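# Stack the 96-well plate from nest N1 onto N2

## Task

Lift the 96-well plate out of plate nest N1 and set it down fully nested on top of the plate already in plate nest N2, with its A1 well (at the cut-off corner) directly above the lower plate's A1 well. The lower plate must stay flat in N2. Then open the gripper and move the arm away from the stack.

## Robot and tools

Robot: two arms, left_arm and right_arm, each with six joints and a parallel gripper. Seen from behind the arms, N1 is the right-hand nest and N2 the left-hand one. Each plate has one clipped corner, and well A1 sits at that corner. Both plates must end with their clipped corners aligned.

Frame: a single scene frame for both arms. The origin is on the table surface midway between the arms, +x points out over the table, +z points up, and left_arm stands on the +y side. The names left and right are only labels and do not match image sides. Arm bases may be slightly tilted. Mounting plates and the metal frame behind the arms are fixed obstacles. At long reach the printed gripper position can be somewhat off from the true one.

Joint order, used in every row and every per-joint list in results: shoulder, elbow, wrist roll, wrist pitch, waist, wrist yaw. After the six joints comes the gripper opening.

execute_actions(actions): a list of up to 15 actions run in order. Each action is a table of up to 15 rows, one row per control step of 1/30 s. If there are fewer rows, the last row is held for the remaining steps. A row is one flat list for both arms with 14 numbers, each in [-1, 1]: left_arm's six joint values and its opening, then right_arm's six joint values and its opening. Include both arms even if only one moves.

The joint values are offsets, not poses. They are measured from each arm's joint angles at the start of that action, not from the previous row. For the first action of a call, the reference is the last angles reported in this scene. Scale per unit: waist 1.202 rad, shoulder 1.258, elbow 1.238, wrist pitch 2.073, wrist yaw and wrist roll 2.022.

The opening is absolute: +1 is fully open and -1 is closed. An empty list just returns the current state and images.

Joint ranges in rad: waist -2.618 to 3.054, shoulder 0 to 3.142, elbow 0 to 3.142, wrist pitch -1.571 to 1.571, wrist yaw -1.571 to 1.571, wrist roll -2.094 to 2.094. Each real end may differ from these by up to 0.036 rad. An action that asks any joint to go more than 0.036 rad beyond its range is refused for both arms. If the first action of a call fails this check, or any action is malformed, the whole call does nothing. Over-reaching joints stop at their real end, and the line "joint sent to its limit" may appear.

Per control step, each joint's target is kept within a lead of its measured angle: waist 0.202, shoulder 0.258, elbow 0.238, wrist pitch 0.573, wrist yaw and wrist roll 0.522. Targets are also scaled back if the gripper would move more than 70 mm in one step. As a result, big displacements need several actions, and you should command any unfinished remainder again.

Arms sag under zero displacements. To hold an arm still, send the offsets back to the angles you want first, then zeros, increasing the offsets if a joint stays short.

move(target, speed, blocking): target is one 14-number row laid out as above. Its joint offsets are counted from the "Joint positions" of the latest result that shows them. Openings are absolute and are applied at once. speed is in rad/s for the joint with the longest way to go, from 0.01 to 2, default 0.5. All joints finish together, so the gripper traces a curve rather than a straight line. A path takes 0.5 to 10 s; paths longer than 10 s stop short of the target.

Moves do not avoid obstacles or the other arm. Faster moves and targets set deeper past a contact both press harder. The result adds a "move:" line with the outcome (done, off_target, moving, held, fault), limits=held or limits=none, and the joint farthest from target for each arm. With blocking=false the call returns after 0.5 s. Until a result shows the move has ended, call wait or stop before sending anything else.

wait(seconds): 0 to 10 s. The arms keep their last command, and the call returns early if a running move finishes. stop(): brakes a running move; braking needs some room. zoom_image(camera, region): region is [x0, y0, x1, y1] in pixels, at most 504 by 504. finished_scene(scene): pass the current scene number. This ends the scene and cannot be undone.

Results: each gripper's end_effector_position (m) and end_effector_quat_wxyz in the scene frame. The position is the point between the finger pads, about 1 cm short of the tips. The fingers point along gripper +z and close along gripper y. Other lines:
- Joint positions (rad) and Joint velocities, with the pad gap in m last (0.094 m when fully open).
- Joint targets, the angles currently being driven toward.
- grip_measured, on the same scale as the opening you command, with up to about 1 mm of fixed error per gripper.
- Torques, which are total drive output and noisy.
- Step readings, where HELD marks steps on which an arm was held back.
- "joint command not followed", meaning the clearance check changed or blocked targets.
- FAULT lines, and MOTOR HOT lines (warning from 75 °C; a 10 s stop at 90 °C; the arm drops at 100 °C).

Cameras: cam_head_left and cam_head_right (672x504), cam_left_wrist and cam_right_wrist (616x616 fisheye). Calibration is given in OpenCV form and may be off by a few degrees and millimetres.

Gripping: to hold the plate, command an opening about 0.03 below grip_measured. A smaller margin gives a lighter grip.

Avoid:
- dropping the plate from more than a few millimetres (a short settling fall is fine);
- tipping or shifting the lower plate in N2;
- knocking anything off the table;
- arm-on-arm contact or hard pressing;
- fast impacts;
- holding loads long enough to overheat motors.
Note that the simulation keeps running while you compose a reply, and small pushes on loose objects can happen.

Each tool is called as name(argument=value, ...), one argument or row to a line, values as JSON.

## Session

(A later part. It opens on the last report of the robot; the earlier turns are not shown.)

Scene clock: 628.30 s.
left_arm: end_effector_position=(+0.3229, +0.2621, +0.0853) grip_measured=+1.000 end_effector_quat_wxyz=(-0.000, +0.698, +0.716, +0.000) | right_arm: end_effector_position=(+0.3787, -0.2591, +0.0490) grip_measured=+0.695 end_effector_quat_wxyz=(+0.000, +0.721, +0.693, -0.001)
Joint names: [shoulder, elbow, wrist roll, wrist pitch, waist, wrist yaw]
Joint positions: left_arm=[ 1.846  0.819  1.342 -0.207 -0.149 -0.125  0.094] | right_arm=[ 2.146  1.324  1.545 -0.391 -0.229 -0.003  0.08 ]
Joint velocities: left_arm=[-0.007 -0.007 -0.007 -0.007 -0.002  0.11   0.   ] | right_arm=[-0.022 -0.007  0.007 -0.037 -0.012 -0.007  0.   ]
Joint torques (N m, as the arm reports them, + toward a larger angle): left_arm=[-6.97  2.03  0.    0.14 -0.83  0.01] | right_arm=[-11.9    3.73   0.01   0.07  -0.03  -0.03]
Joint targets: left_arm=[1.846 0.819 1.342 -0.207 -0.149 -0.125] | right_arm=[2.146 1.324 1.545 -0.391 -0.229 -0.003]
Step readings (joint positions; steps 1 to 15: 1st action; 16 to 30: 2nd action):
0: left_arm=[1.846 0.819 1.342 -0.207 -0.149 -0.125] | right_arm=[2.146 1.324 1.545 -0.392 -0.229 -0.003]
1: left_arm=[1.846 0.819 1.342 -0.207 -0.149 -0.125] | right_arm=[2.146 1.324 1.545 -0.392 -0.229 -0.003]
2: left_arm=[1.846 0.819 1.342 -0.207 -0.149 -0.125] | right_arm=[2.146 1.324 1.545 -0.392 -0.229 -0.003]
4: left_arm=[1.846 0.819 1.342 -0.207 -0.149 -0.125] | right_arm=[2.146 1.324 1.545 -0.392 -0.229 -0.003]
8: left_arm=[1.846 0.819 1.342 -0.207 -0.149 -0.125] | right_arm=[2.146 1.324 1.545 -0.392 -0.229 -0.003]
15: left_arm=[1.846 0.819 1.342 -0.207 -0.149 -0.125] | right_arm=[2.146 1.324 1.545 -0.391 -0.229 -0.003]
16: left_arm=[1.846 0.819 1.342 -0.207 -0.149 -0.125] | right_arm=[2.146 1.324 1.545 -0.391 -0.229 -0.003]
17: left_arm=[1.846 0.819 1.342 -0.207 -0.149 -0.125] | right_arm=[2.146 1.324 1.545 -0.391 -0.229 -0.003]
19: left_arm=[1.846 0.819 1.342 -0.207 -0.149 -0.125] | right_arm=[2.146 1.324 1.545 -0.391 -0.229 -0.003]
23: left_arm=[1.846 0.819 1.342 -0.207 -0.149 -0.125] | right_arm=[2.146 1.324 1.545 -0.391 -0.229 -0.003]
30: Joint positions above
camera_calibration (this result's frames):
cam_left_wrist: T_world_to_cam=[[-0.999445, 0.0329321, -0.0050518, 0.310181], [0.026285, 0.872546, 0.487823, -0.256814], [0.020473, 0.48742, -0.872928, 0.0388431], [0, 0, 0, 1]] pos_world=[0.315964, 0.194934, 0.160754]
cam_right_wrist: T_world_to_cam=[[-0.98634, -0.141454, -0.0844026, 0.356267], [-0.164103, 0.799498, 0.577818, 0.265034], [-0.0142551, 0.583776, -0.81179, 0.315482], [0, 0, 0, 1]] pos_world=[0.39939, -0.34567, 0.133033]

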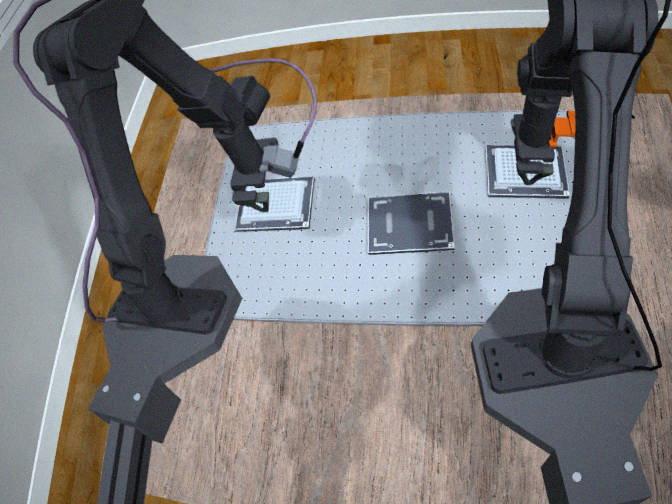

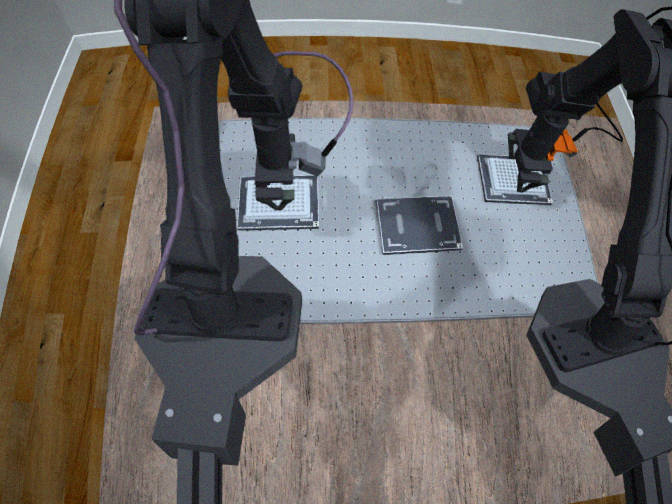

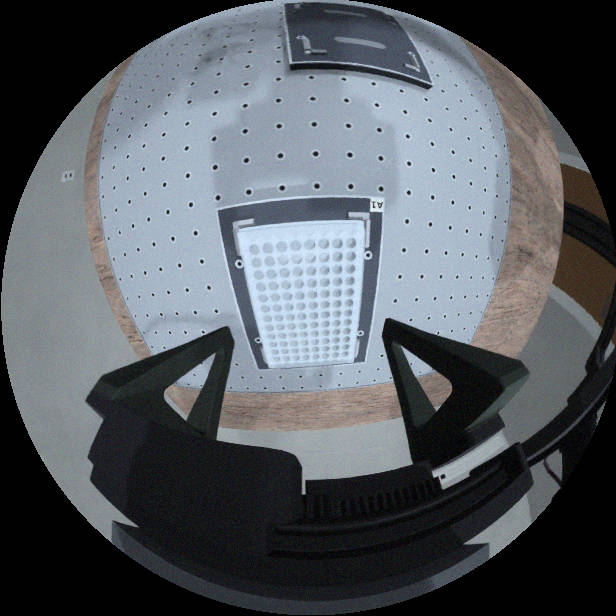

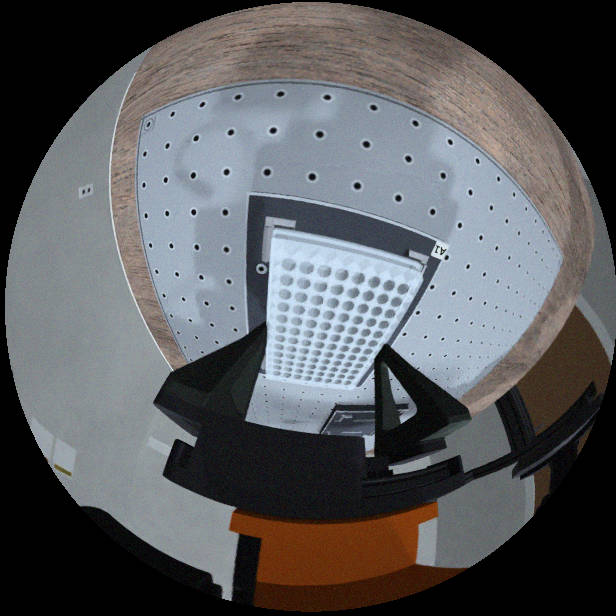

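execute_actions(
  actions=[
    [[0,0,0,0,0,0,1, -0.010,0,0,-0.004,0,0,0.665],[0,0,0,0,0,0,1, -0.018,0,0,-0.0055,0,0,0.665],[0,0,0,0,0,0,1, -0.022,0,0,-0.0071,0,0,0.665],[0,0,0,0,0,0,1, -0.025,0,0,-0.0091,0,0,0.665],[0,0,0,0,0,0,1, -0.028,0,0,-0.0111,0,0,0.665],[0,0,0,0,0,0,1, -0.031,0,0,-0.0132,0,0,0.665],[0,0,0,0,0,0,1, -0.034,0,0,-0.0152,0,0,0.665],[0,0,0,0,0,0,1, -0.037,0,0,-0.0173,0,0,0.665],[0,0,0,0,0,0,1, -0.040,0,0,-0.0193,0,0,0.665],[0,0,0,0,0,0,1, -0.043,0,0,-0.0213,0,0,0.665],[0,0,0,0,0,0,1, -0.046,0,0,-0.0234,0,0,0.665],[0,0,0,0,0,0,1, -0.049,0,0,-0.0254,0,0,0.665],[0,0,0,0,0,0,1, -0.052,0,0,-0.0275,0,0,0.665],[0,0,0,0,0,0,1, -0.055,0,0,-0.0295,0,0,0.665],[0,0,0,0,0,0,1, -0.058,0,0,-0.0315,0,0,0.665]],
    [[0,0,0,0,0,0,1, -0.026,0,0,-0.0095,0,0,0.665],[0,0,0,0,0,0,1, -0.029,0,0,-0.0118,0,0,0.665],[0,0,0,0,0,0,1, -0.032,0,0,-0.0139,0,0,0.665],[0,0,0,0,0,0,1, -0.035,0,0,-0.0159,0,0,0.665],[0,0,0,0,0,0,1, -0.038,0,0,-0.0179,0,0,0.665],[0,0,0,0,0,0,1, -0.041,0,0,-0.02,0,0,0.665],[0,0,0,0,0,0,1, -0.044,0,0,-0.022,0,0,0.665],[0,0,0,0,0,0,1, -0.047,0,0,-0.024,0,0,0.665],[0,0,0,0,0,0,1, -0.050,0,0,-0.026,0,0,0.665],[0,0,0,0,0,0,1, -0.053,0,0,-0.028,0,0,0.665],[0,0,0,0,0,0,1, -0.056,0,0,-0.030,0,0,0.665],[0,0,0,0,0,0,1, -0.059,0,0,-0.032,0,0,0.665]],
  ],
)

Scene clock: 702.43 s.
left_arm: end_effector_position=(+0.3229, +0.2621, +0.0853) grip_measured=+1.000 end_effector_quat_wxyz=(-0.000, +0.698, +0.716, +0.000) | right_arm: end_effector_position=(+0.3830, -0.2592, +0.0784) grip_measured=+0.695 end_effector_quat_wxyz=(+0.003, +0.721, +0.693, +0.001)
Joint names: [shoulder, elbow, wrist roll, wrist pitch, waist, wrist yaw]
Joint positions: left_arm=[ 1.846  0.819  1.342 -0.207 -0.149 -0.125  0.094] | right_arm=[ 2.065  1.324  1.545 -0.466 -0.229 -0.003  0.08 ]
Joint velocities: left_arm=[ 0.002  0.002  0.022 -0.007 -0.012 -0.007  0.   ] | right_arm=[-0.076 -0.002  0.081 -0.11  -0.007 -0.037 -0.   ]
Joint torques (N m, as the arm reports them, + toward a larger angle): left_arm=[-6.97  2.03  0.    0.14 -0.84  0.01] | right_arm=[-13.93   4.13   0.01  -0.05  -0.04  -0.02]
Joint targets: left_arm=[1.846 0.819 1.342 -0.207 -0.149 -0.125] | right_arm=[2.036 1.324 1.545 -0.490 -0.229 -0.003]
Step readings (joint positions; steps 1 to 15: 1st action; 16 to 30: 2nd action):
0: left_arm=[1.846 0.819 1.342 -0.207 -0.149 -0.125] | right_arm=[2.146 1.324 1.545 -0.391 -0.229 -0.003]
1: left_arm=[1.846 0.819 1.342 -0.207 -0.149 -0.125] | right_arm=[2.146 1.324 1.545 -0.391 -0.229 -0.003]
2: left_arm=[1.846 0.819 1.342 -0.207 -0.149 -0.125] | right_arm=[2.146 1.324 1.545 -0.391 -0.229 -0.003]
4: left_arm=[1.846 0.819 1.342 -0.207 -0.149 -0.125] | right_arm=[2.146 1.324 1.545 -0.391 -0.229 -0.003]
8: left_arm=[1.846 0.819 1.342 -0.207 -0.149 -0.125] | right_arm=[2.141 1.324 1.545 -0.397 -0.229 -0.003]
15: left_arm=[1.846 0.819 1.342 -0.207 -0.149 -0.125] | right_arm=[2.110 1.324 1.545 -0.424 -0.229 -0.003]
16: left_arm=[1.846 0.819 1.342 -0.207 -0.149 -0.125] | right_arm=[2.107 1.324 1.545 -0.426 -0.229 -0.003]
17: left_arm=[1.846 0.819 1.342 -0.207 -0.149 -0.125] | right_arm=[2.105 1.324 1.545 -0.426 -0.229 -0.003]
19: left_arm=[1.846 0.819 1.342 -0.207 -0.149 -0.125] | right_arm=[2.101 1.324 1.545 -0.429 -0.229 -0.003]
23: left_arm=[1.846 0.819 1.342 -0.207 -0.149 -0.125] | right_arm=[2.091 1.324 1.545 -0.443 -0.229 -0.003]
30: Joint positions above
camera_calibration (this result's frames):
cam_left_wrist: T_world_to_cam=[[-0.999445, 0.0329321, -0.0050518, 0.310181], [0.026285, 0.872546, 0.487823, -0.256814], [0.020473, 0.48742, -0.872928, 0.0388431], [0, 0, 0, 1]] pos_world=[0.315964, 0.194934, 0.160754]
cam_right_wrist: T_world_to_cam=[[-0.985734, -0.141528, -0.0910972, 0.363259], [-0.168086, 0.799745, 0.576328, 0.250529], [-0.008712, 0.583419, -0.812125, 0.337334], [0, 0, 0, 1]] pos_world=[0.403126, -0.345755, 0.162662]

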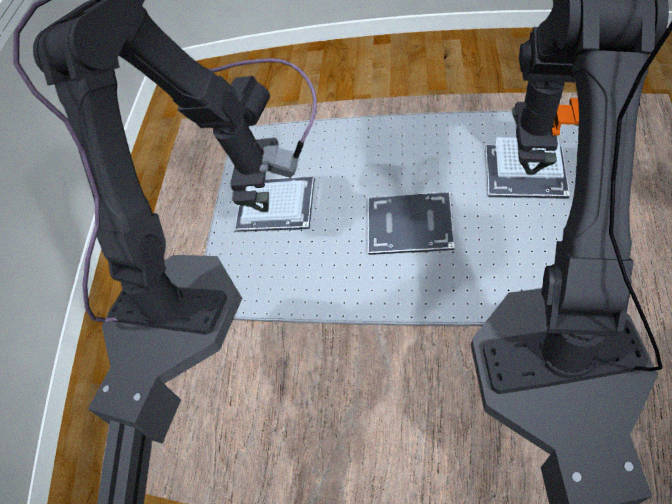

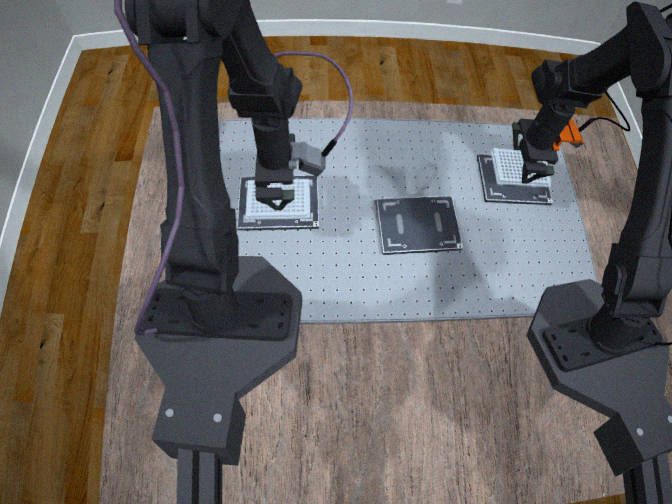

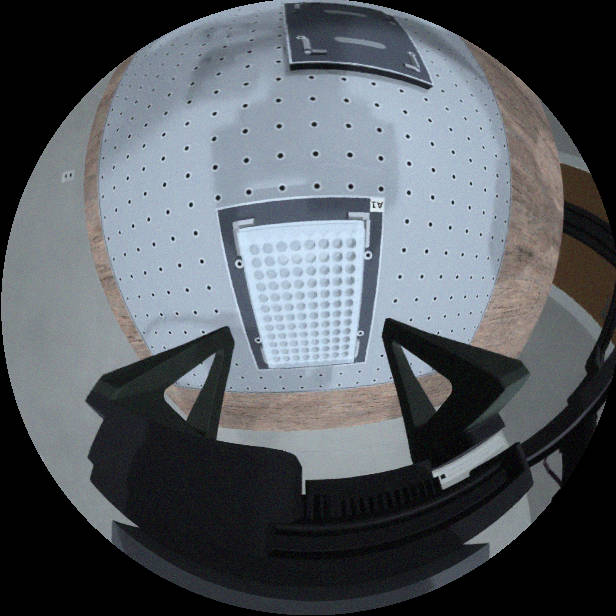

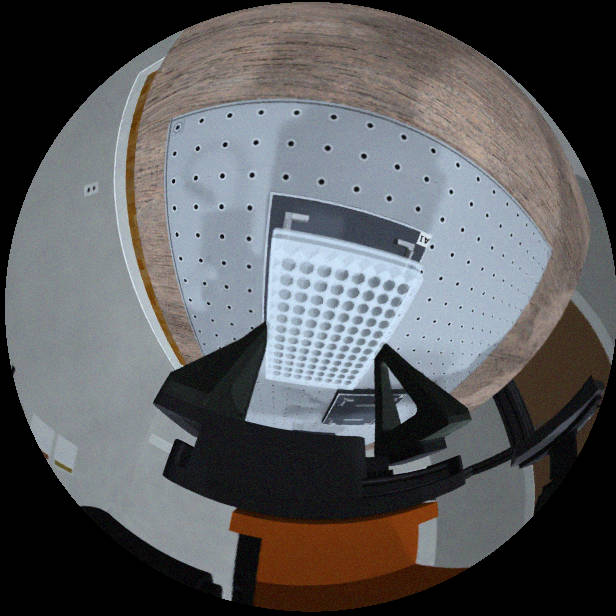

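move(
  target=[0,0,0,0,0,0,1, 0.2162,0.5258,0.2295,-0.1997,0.4842,0.0959,0.665],
  speed=0.35,
)

Scene clock: 722.37 s.
left_arm: end_effector_position=(+0.3229, +0.2621, +0.0853) grip_measured=+1.000 end_effector_quat_wxyz=(-0.000, +0.698, +0.716, +0.000) | right_arm: end_effector_position=(+0.4155, +0.0017, +0.1095) grip_measured=+0.695 end_effector_quat_wxyz=(-0.006, +0.689, +0.725, +0.004)
Joint names: [shoulder, elbow, wrist roll, wrist pitch, waist, wrist yaw]
Joint positions: left_arm=[ 1.846  0.819  1.342 -0.207 -0.149 -0.125  0.094] | right_arm=[ 2.343  1.942  2.004 -0.861  0.351  0.175  0.08 ]
Joint velocities: left_arm=[ 0.002 -0.017  0.037 -0.007  0.007  0.007  0.   ] | right_arm=[-0.002  0.007  0.022  0.037  0.017  0.037 -0.   ]
Joint torques (N m, as the arm reports them, + toward a larger angle): left_arm=[-6.97  2.03  0.    0.14 -0.83  0.01] | right_arm=[-14.76   7.97   0.05  -0.05   2.47   0.15]
Joint targets: left_arm=[1.846 0.819 1.342 -0.207 -0.149 -0.125] | right_arm=[2.337 1.975 2.009 -0.880 0.353 0.191]
move: off_target (right_arm); limits=none; left_arm: farthest joint: the waist, 0.000 radians from its target (0.000 radians at the start); right_arm: farthest joint: the elbow, 0.033 radians from its target (0.651 radians at the start)
camera_calibration (this result's frames):
cam_left_wrist: T_world_to_cam=[[-0.999445, 0.0329321, -0.0050518, 0.310181], [0.026285, 0.872546, 0.487823, -0.256814], [0.020473, 0.48742, -0.872928, 0.0388431], [0, 0, 0, 1]] pos_world=[0.315964, 0.194934, 0.160754]
cam_right_wrist: T_world_to_cam=[[-0.969787, -0.22834, -0.0858727, 0.427984], [-0.234147, 0.772434, 0.590357, 0.0553672], [-0.068471, 0.592628, -0.802561, 0.234369], [0, 0, 0, 1]] pos_world=[0.444065, -0.083935, 0.192161]

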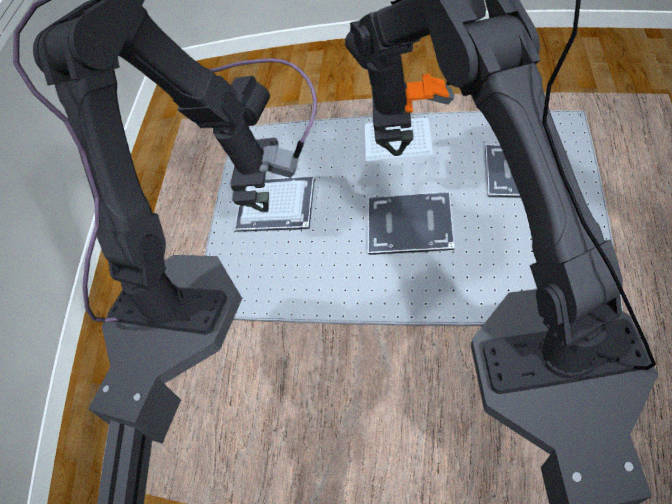

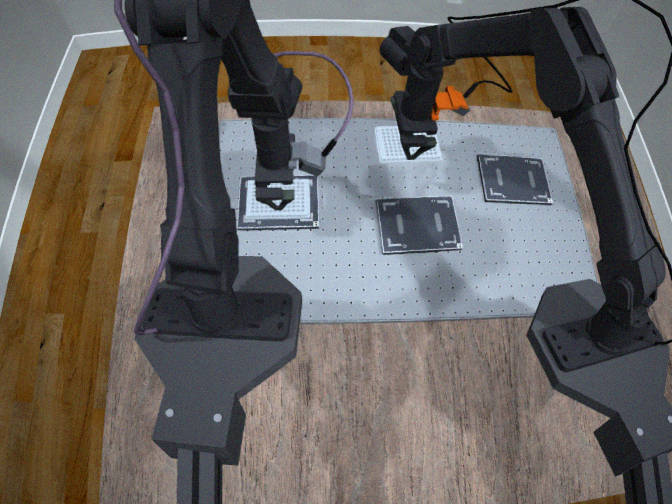

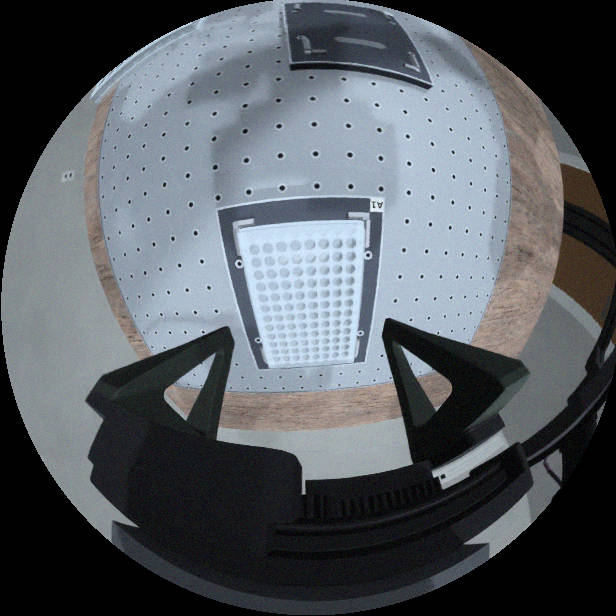

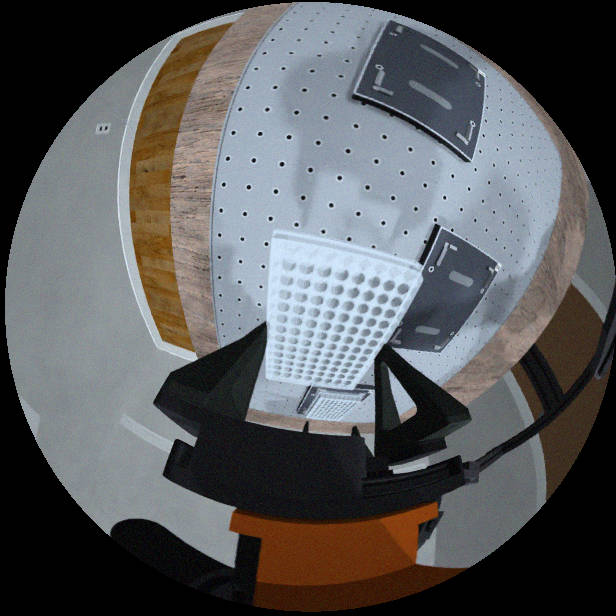

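move(
  target=[0,0,0,0,0,0,1, 0.1097,0.016,0.0025,0.0719,0.0017,0.0158,0.665],
  speed=0.13,
)

Scene clock: 735.73 s.
left_arm: end_effector_position=(+0.3229, +0.2621, +0.0853) grip_measured=+1.000 end_effector_quat_wxyz=(-0.000, +0.698, +0.716, +0.000) | right_arm: end_effector_position=(+0.4062, +0.0079, +0.0425) grip_measured=+0.695 end_effector_quat_wxyz=(+0.001, +0.688, +0.726, -0.003)
Joint names: [shoulder, elbow, wrist roll, wrist pitch, waist, wrist yaw]
Joint positions: left_arm=[ 1.846  0.819  1.342 -0.207 -0.149 -0.125  0.094] | right_arm=[ 2.492  1.942  2.004 -0.719  0.351  0.192  0.08 ]
Joint velocities: left_arm=[-0.007  0.002  0.022 -0.051 -0.012 -0.066  0.   ] | right_arm=[-0.007  0.022  0.037  0.007 -0.007 -0.037  0.   ]
Joint torques (N m, as the arm reports them, + toward a larger angle): left_arm=[-6.97  2.03  0.    0.14 -0.82  0.01] | right_arm=[-15.39   6.49   0.06   0.12   2.59   0.16]
Joint targets: left_arm=[1.846 0.819 1.342 -0.207 -0.149 -0.125] | right_arm=[2.481 1.962 2.009 -0.712 0.353 0.207]
move: done; limits=none; left_arm: farthest joint: the waist, 0.000 radians from its target (0.000 radians at the start); right_arm: farthest joint: the elbow, 0.020 radians from its target (0.020 radians at the start)
camera_calibration (this result's frames):
cam_left_wrist: T_world_to_cam=[[-0.999445, 0.0329321, -0.0050518, 0.310181], [0.026285, 0.872546, 0.487823, -0.256814], [0.020473, 0.48742, -0.872928, 0.0388431], [0, 0, 0, 1]] pos_world=[0.315964, 0.194934, 0.160754]
cam_right_wrist: T_world_to_cam=[[-0.96947, -0.230963, -0.0823676, 0.414346], [-0.235428, 0.782772, 0.576057, 0.0889526], [-0.0685732, 0.577862, -0.813249, 0.176902], [0, 0, 0, 1]] pos_world=[0.434769, -0.0761555, 0.126752]

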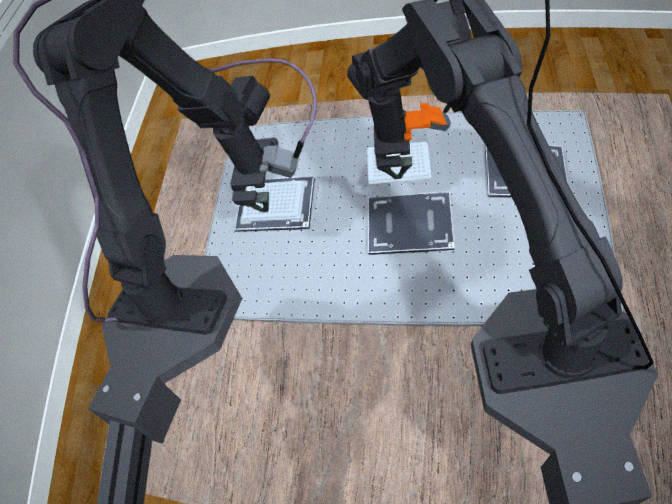

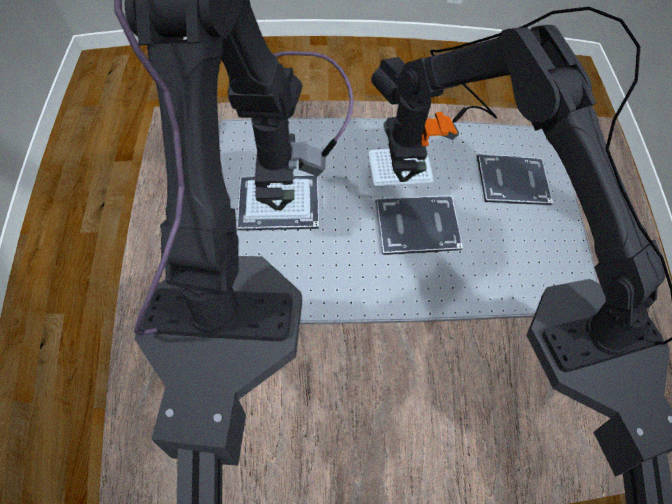

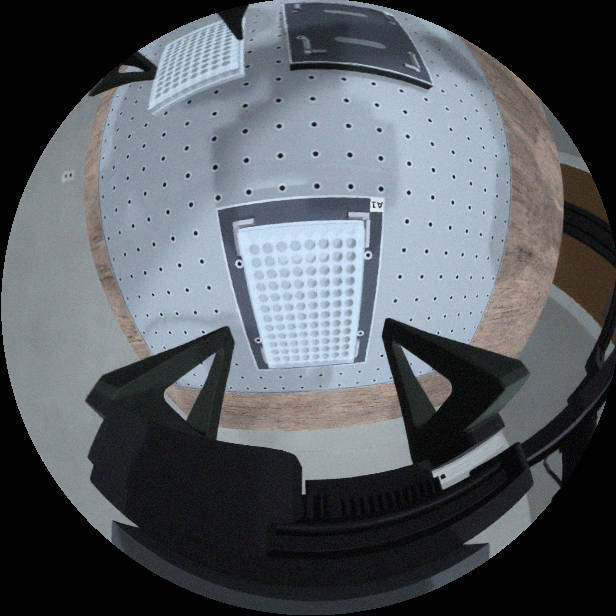

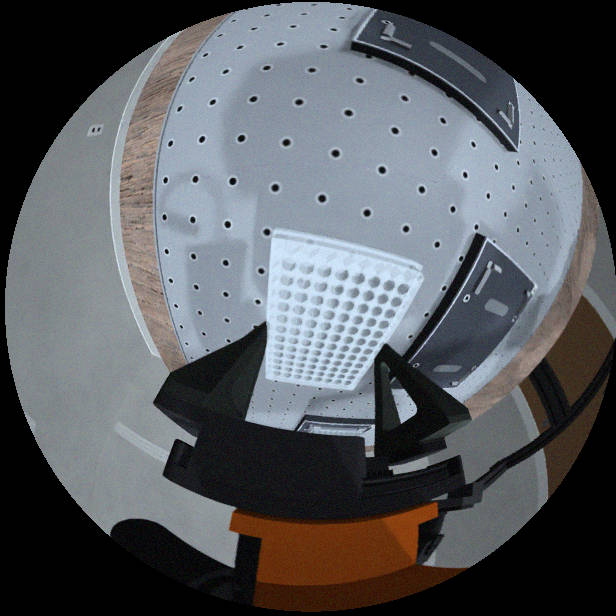

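execute_actions(
  actions=[
    [[0,0,0,0,0,0,1, -0.008,0.016,0,0.0034,0,0.007,0.665],[0,0,0,0,0,0,1, -0.007,0.016,0,0.0038,0,0.007,0.665],[0,0,0,0,0,0,1, -0.006,0.016,0,0.0042,0,0.007,0.665],[0,0,0,0,0,0,1, -0.005,0.016,0,0.0046,0,0.007,0.665],[0,0,0,0,0,0,1, -0.004,0.016,0,0.005,0,0.007,0.665],[0,0,0,0,0,0,1, -0.003,0.016,0,0.0054,0,0.007,0.665],[0,0,0,0,0,0,1, -0.002,0.016,0,0.0058,0,0.007,0.665],[0,0,0,0,0,0,1, -0.001,0.016,0,0.0062,0,0.007,0.665],[0,0,0,0,0,0,1, 0,0.016,0,0.0066,0,0.007,0.665],[0,0,0,0,0,0,1, 0.001,0.016,0,0.007,0,0.007,0.665],[0,0,0,0,0,0,1, 0.002,0.016,0,0.0074,0,0.007,0.665],[0,0,0,0,0,0,1, 0.003,0.016,0,0.0078,0,0.007,0.665],[0,0,0,0,0,0,1, 0.004,0.016,0,0.0082,0,0.007,0.665],[0,0,0,0,0,0,1, 0.004,0.016,0,0.0082,0,0.007,0.665],[0,0,0,0,0,0,1, 0.004,0.016,0,0.0082,0,0.007,0.665]],
  ],
)

Scene clock: 747.33 s.
left_arm: end_effector_position=(+0.3229, +0.2621, +0.0853) grip_measured=+1.000 end_effector_quat_wxyz=(-0.000, +0.698, +0.716, +0.000) | right_arm: end_effector_position=(+0.4059, +0.0084, +0.0391) grip_measured=+0.695 end_effector_quat_wxyz=(+0.001, +0.688, +0.725, -0.002)
Joint names: [shoulder, elbow, wrist roll, wrist pitch, waist, wrist yaw]
Joint positions: left_arm=[ 1.846  0.819  1.342 -0.207 -0.149 -0.125  0.094] | right_arm=[ 2.499  1.942  2.004 -0.71   0.351  0.193  0.08 ]
Joint velocities: left_arm=[ 0.002 -0.002 -0.066  0.037  0.007  0.022  0.   ] | right_arm=[-0.007  0.002 -0.007 -0.007 -0.002  0.022 -0.001]
Joint torques (N m, as the arm reports them, + toward a larger angle): left_arm=[-6.96  2.03  0.    0.14 -0.84  0.01] | right_arm=[-14.35   6.52   0.05   0.11   2.51   0.13]
Joint targets: left_arm=[1.846 0.819 1.342 -0.207 -0.149 -0.125] | right_arm=[2.497 1.962 2.004 -0.702 0.351 0.206]
Step readings (joint positions):
0: left_arm=[1.846 0.819 1.342 -0.207 -0.149 -0.125] | right_arm=[2.492 1.942 2.004 -0.719 0.351 0.192]
1: left_arm=[1.846 0.819 1.342 -0.207 -0.149 -0.125] | right_arm=[2.492 1.942 2.004 -0.719 0.351 0.192]
2: left_arm=[1.846 0.819 1.342 -0.207 -0.149 -0.125] | right_arm=[2.492 1.942 2.004 -0.719 0.351 0.192]
4: left_arm=[1.846 0.819 1.342 -0.207 -0.149 -0.125] | right_arm=[2.492 1.942 2.004 -0.719 0.351 0.192]
8: left_arm=[1.846 0.819 1.342 -0.207 -0.149 -0.125] | right_arm=[2.492 1.942 2.004 -0.716 0.351 0.192]
15: Joint positions above
camera_calibration (this result's frames):
cam_left_wrist: T_world_to_cam=[[-0.999445, 0.0329321, -0.0050518, 0.310181], [0.026285, 0.872546, 0.487823, -0.256814], [0.020473, 0.48742, -0.872928, 0.0388431], [0, 0, 0, 1]] pos_world=[0.315964, 0.194934, 0.160754]
cam_right_wrist: T_world_to_cam=[[-0.969384, -0.230602, -0.0843655, 0.414], [-0.236309, 0.782741, 0.575739, 0.0908689], [-0.0667304, 0.578048, -0.81327, 0.173099], [0, 0, 0, 1]] pos_world=[0.434349, -0.075717, 0.123387]

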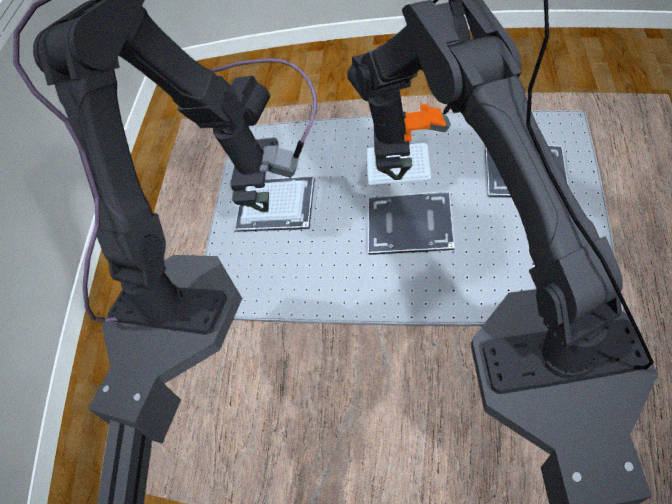

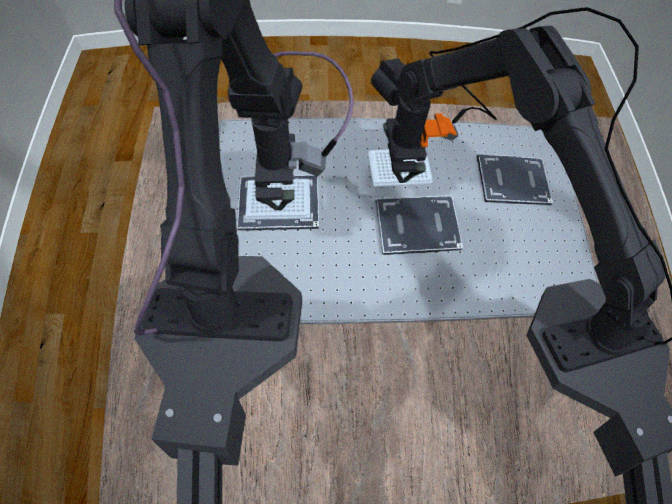

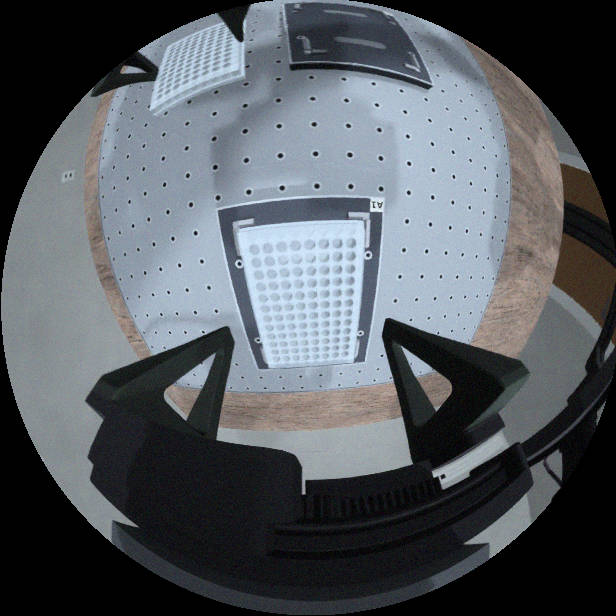

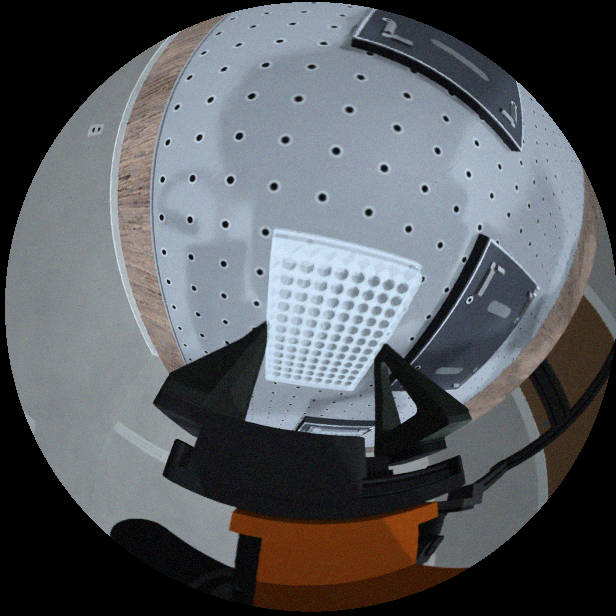

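execute_actions(
  actions=[
    [[0,0,0,0,0,0,1, -0.0016,0.016,0,0.0039,0,0.007,0.665],[0,0,0,0,0,0,1, -0.001,0.016,0,0.0042,0,0.007,0.665],[0,0,0,0,0,0,1, 0,0.016,0,0.0046,0,0.007,0.665],[0,0,0,0,0,0,1, 0.001,0.016,0,0.005,0,0.007,0.665],[0,0,0,0,0,0,1, 0.002,0.016,0,0.0054,0,0.007,0.665],[0,0,0,0,0,0,1, 0.003,0.016,0,0.0058,0,0.007,0.665],[0,0,0,0,0,0,1, 0.004,0.016,0,0.0062,0,0.007,0.665],[0,0,0,0,0,0,1, 0.005,0.016,0,0.0066,0,0.007,0.665],[0,0,0,0,0,0,1, 0.006,0.016,0,0.007,0,0.007,0.665],[0,0,0,0,0,0,1, 0.007,0.016,0,0.0074,0,0.007,0.665],[0,0,0,0,0,0,1, 0.008,0.016,0,0.0078,0,0.007,0.665],[0,0,0,0,0,0,1, 0.008,0.016,0,0.0078,0,0.007,0.665],[0,0,0,0,0,0,1, 0.008,0.016,0,0.0078,0,0.007,0.665],[0,0,0,0,0,0,1, 0.008,0.016,0,0.0078,0,0.007,0.665],[0,0,0,0,0,0,1, 0.008,0.016,0,0.0078,0,0.007,0.665]],
  ],
)

Scene clock: 753.63 s.
left_arm: end_effector_position=(+0.3229, +0.2621, +0.0853) grip_measured=+1.000 end_effector_quat_wxyz=(-0.000, +0.698, +0.716, +0.000) | right_arm: end_effector_position=(+0.4064, +0.0087, +0.0387) grip_measured=+0.695 end_effector_quat_wxyz=(+0.002, +0.688, +0.725, -0.001)
Joint names: [shoulder, elbow, wrist roll, wrist pitch, waist, wrist yaw]
Joint positions: left_arm=[ 1.846  0.819  1.342 -0.207 -0.149 -0.125  0.094] | right_arm=[ 2.5    1.942  2.004 -0.707  0.351  0.193  0.08 ]
Joint velocities: left_arm=[-0.037  0.002  0.051 -0.051  0.007  0.007  0.   ] | right_arm=[-0.007  0.002  0.022  0.022 -0.007  0.022  0.001]
Joint torques (N m, as the arm reports them, + toward a larger angle): left_arm=[-6.96  2.03  0.    0.14 -0.83  0.01] | right_arm=[-13.4    6.48   0.01   0.2    2.36   0.13]
Joint targets: left_arm=[1.846 0.819 1.342 -0.207 -0.149 -0.125] | right_arm=[2.510 1.962 2.004 -0.693 0.351 0.207]
Step readings (joint positions):
0: left_arm=[1.846 0.819 1.342 -0.207 -0.149 -0.125] | right_arm=[2.499 1.942 2.004 -0.707 0.351 0.193]
1: left_arm=[1.846 0.819 1.342 -0.207 -0.149 -0.125] | right_arm=[2.499 1.942 2.004 -0.707 0.351 0.193]
2: left_arm=[1.846 0.819 1.342 -0.207 -0.149 -0.125] | right_arm=[2.499 1.942 2.004 -0.707 0.351 0.193]
4: left_arm=[1.846 0.819 1.342 -0.207 -0.149 -0.125] | right_arm=[2.499 1.942 2.004 -0.707 0.351 0.193]
8: left_arm=[1.846 0.819 1.342 -0.207 -0.149 -0.125] | right_arm=[2.499 1.942 2.004 -0.707 0.351 0.193]
15: Joint positions above
camera_calibration (this result's frames):
cam_left_wrist: T_world_to_cam=[[-0.999445, 0.0329321, -0.0050518, 0.310181], [0.026285, 0.872546, 0.487823, -0.256814], [0.020473, 0.48742, -0.872928, 0.0388431], [0, 0, 0, 1]] pos_world=[0.315964, 0.194934, 0.160754]
cam_right_wrist: T_world_to_cam=[[-0.969313, -0.230097, -0.0865348, 0.414503], [-0.237119, 0.782238, 0.576088, 0.0912524], [-0.0648651, 0.578929, -0.812794, 0.171893], [0, 0, 0, 1]] pos_world=[0.434571, -0.0755194, 0.123013]

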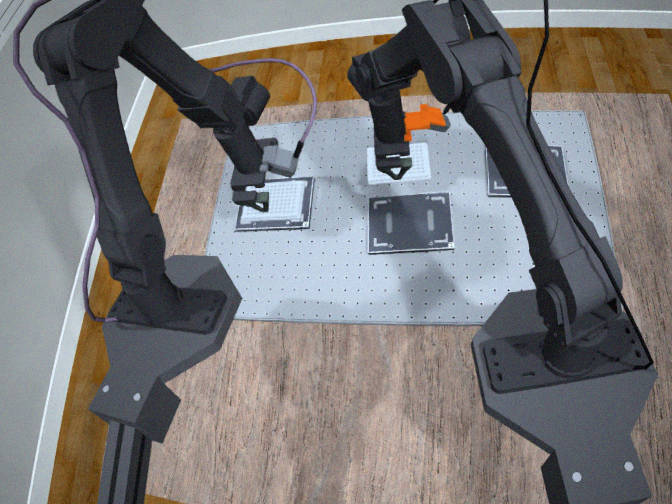

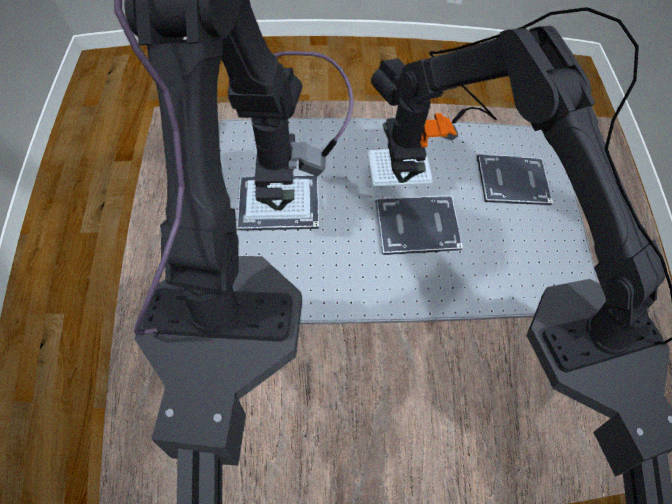

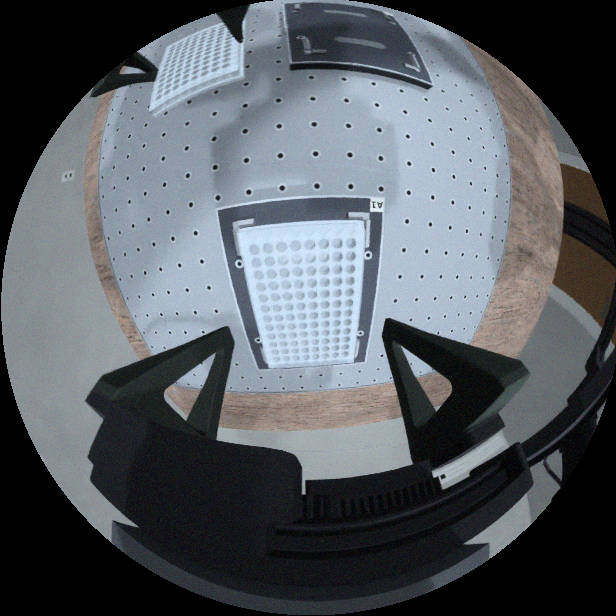

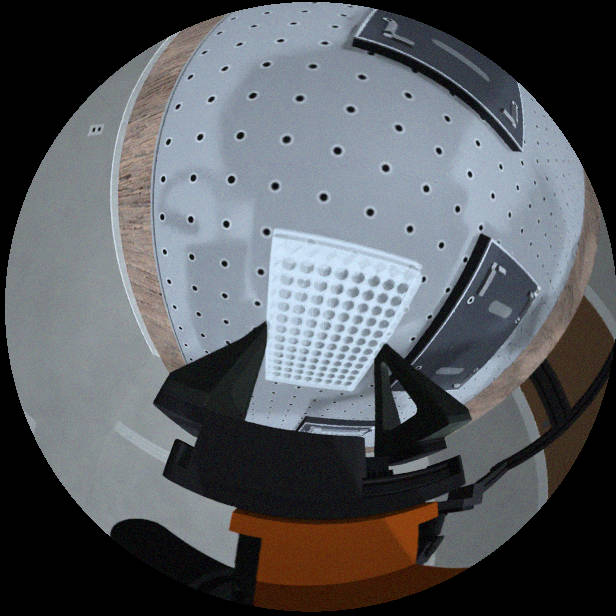

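execute_actions(
  actions=[
    [[0,0,0,0,0,0,1, 0.003,0.016,0,0.004,0,0.007,0.675],[0,0,0,0,0,0,1, -0.002,0.016,0,0.002,0,0.007,0.685],[0,0,0,0,0,0,1, -0.006,0.016,0,0,0,0.007,0.695],[0,0,0,0,0,0,1, -0.009,0.016,0,0,0,0.007,0.705],[0,0,0,0,0,0,1, -0.01,0.016,0,0,0,0.007,0.72],[0,0,0,0,0,0,1, -0.01,0.016,0,0,0,0.007,0.74],[0,0,0,0,0,0,1, -0.01,0.016,0,0,0,0.007,0.77],[0,0,0,0,0,0,1, -0.01,0.016,0,0,0,0.007,0.80],[0,0,0,0,0,0,1, -0.01,0.016,0,0,0,0.007,0.84],[0,0,0,0,0,0,1, -0.01,0.016,0,0,0,0.007,0.88],[0,0,0,0,0,0,1, -0.01,0.016,0,0,0,0.007,0.92],[0,0,0,0,0,0,1, -0.012,0.016,0,-0.002,0,0.007,0.96],[0,0,0,0,0,0,1, -0.015,0.016,0,-0.004,0,0.007,1],[0,0,0,0,0,0,1, -0.018,0.016,0,-0.005,0,0.007,1],[0,0,0,0,0,0,1, -0.021,0.016,0,-0.0065,0,0.007,1]],
    [[0,0,0,0,0,0,1, -0.024,0.016,0,-0.0083,0,0.007,1],[0,0,0,0,0,0,1, -0.028,0.016,0,-0.0107,0,0.007,1],[0,0,0,0,0,0,1, -0.032,0.016,0,-0.0131,0,0.007,1],[0,0,0,0,0,0,1, -0.036,0.016,0,-0.0156,0,0.007,1],[0,0,0,0,0,0,1, -0.040,0.016,0,-0.018,0,0.007,1],[0,0,0,0,0,0,1, -0.044,0.016,0,-0.0204,0,0.007,1],[0,0,0,0,0,0,1, -0.048,0.016,0,-0.0228,0,0.007,1],[0,0,0,0,0,0,1, -0.052,0.016,0,-0.0253,0,0.007,1],[0,0,0,0,0,0,1, -0.056,0.016,0,-0.0277,0,0.007,1],[0,0,0,0,0,0,1, -0.060,0.016,0,-0.0301,0,0.007,1],[0,0,0,0,0,0,1, -0.064,0.016,0,-0.0325,0,0.007,1],[0,0,0,0,0,0,1, -0.068,0.016,0,-0.035,0,0.007,1],[0,0,0,0,0,0,1, -0.072,0.016,0,-0.0374,0,0.007,1],[0,0,0,0,0,0,1, -0.076,0.016,0,-0.0398,0,0.007,1],[0,0,0,0,0,0,1, -0.080,0.016,0,-0.0423,0,0.007,1]],
  ],
)

Scene clock: 794.87 s.
left_arm: end_effector_position=(+0.3229, +0.2621, +0.0853) grip_measured=+1.000 end_effector_quat_wxyz=(-0.000, +0.698, +0.716, +0.000) | right_arm: end_effector_position=(+0.4144, +0.0069, +0.0664) grip_measured=+1.000 end_effector_quat_wxyz=(+0.004, +0.689, +0.724, +0.006)
Joint names: [shoulder, elbow, wrist roll, wrist pitch, waist, wrist yaw]
Joint positions: left_arm=[ 1.846  0.819  1.342 -0.207 -0.149 -0.125  0.094] | right_arm=[ 2.438  1.942  2.004 -0.755  0.351  0.193  0.094]
Joint velocities: left_arm=[ 0.032  0.017 -0.037  0.022 -0.002 -0.066  0.   ] | right_arm=[-0.164  0.002  0.007 -0.125  0.007 -0.022  0.   ]
Joint torques (N m, as the arm reports them, + toward a larger angle): left_arm=[-6.97  2.03  0.    0.14 -0.84  0.01] | right_arm=[-17.23   6.75   0.01  -0.1    2.16   0.1 ]
Joint targets: left_arm=[1.846 0.819 1.342 -0.207 -0.149 -0.125] | right_arm=[2.399 1.962 2.004 -0.794 0.351 0.207]
Step readings (joint positions; steps 1 to 15: 1st action; 16 to 30: 2nd action):
0: left_arm=[1.846 0.819 1.342 -0.207 -0.149 -0.125] | right_arm=[2.500 1.942 2.004 -0.707 0.351 0.193]
1: left_arm=[1.846 0.819 1.342 -0.207 -0.149 -0.125] | right_arm=[2.500 1.942 2.004 -0.707 0.351 0.193]
2: left_arm=[1.846 0.819 1.342 -0.207 -0.149 -0.125] | right_arm=[2.500 1.942 2.004 -0.707 0.351 0.193]
4: left_arm=[1.846 0.819 1.342 -0.207 -0.149 -0.125] | right_arm=[2.500 1.942 2.004 -0.707 0.351 0.193]
8: left_arm=[1.846 0.819 1.342 -0.207 -0.149 -0.125] | right_arm=[2.500 1.942 2.004 -0.707 0.351 0.193]
15: left_arm=[1.846 0.819 1.342 -0.207 -0.149 -0.125] | right_arm=[2.500 1.942 2.004 -0.706 0.351 0.193]
16: left_arm=[1.846 0.819 1.342 -0.207 -0.149 -0.125] | right_arm=[2.500 1.942 2.004 -0.706 0.351 0.193]
17: left_arm=[1.846 0.819 1.342 -0.207 -0.149 -0.125] | right_arm=[2.500 1.942 2.004 -0.707 0.351 0.193]
19: left_arm=[1.846 0.819 1.342 -0.207 -0.149 -0.125] | right_arm=[2.499 1.942 2.004 -0.710 0.351 0.193]
23: left_arm=[1.846 0.819 1.342 -0.207 -0.149 -0.125] | right_arm=[2.484 1.942 2.004 -0.727 0.351 0.193]
30: Joint positions above
camera_calibration (this result's frames):
cam_left_wrist: T_world_to_cam=[[-0.999445, 0.0329321, -0.0050518, 0.310181], [0.026285, 0.872546, 0.487823, -0.256814], [0.020473, 0.48742, -0.872928, 0.0388431], [0, 0, 0, 1]] pos_world=[0.315964, 0.194934, 0.160754]
cam_right_wrist: T_world_to_cam=[[-0.968775, -0.227043, -0.0996305, 0.424875], [-0.242092, 0.779421, 0.577836, 0.0806017], [-0.0535398, 0.583913, -0.810049, 0.191053], [0, 0, 0, 1]] pos_world=[0.441351, -0.077916, 0.150518]

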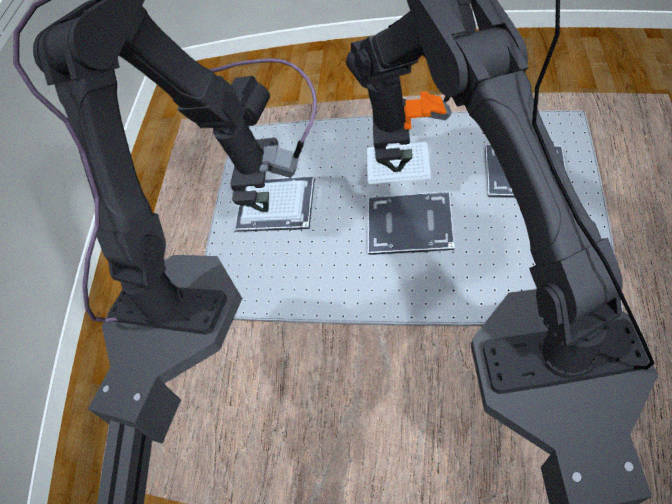

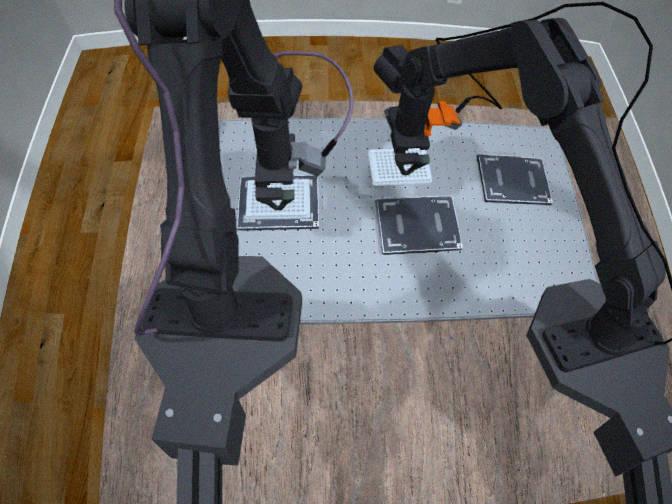

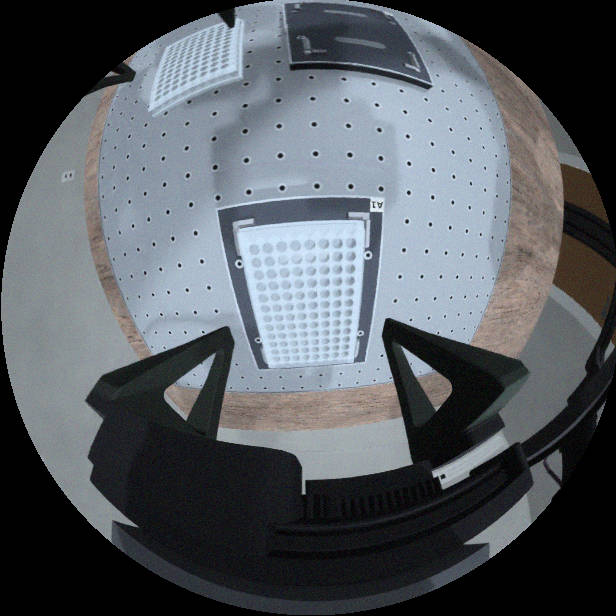

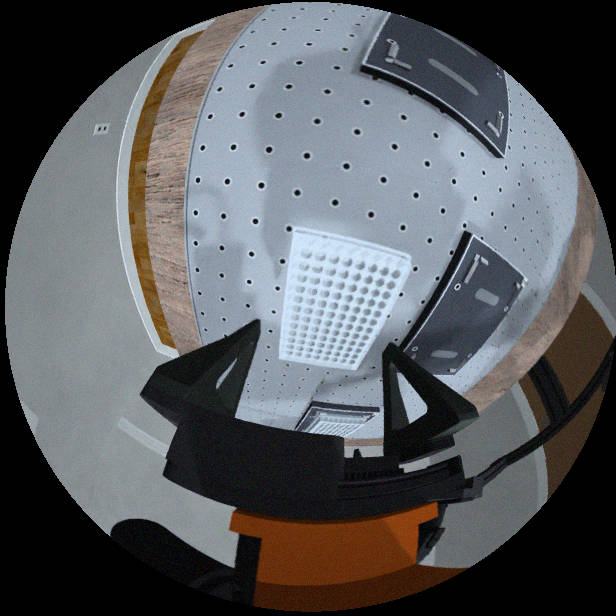

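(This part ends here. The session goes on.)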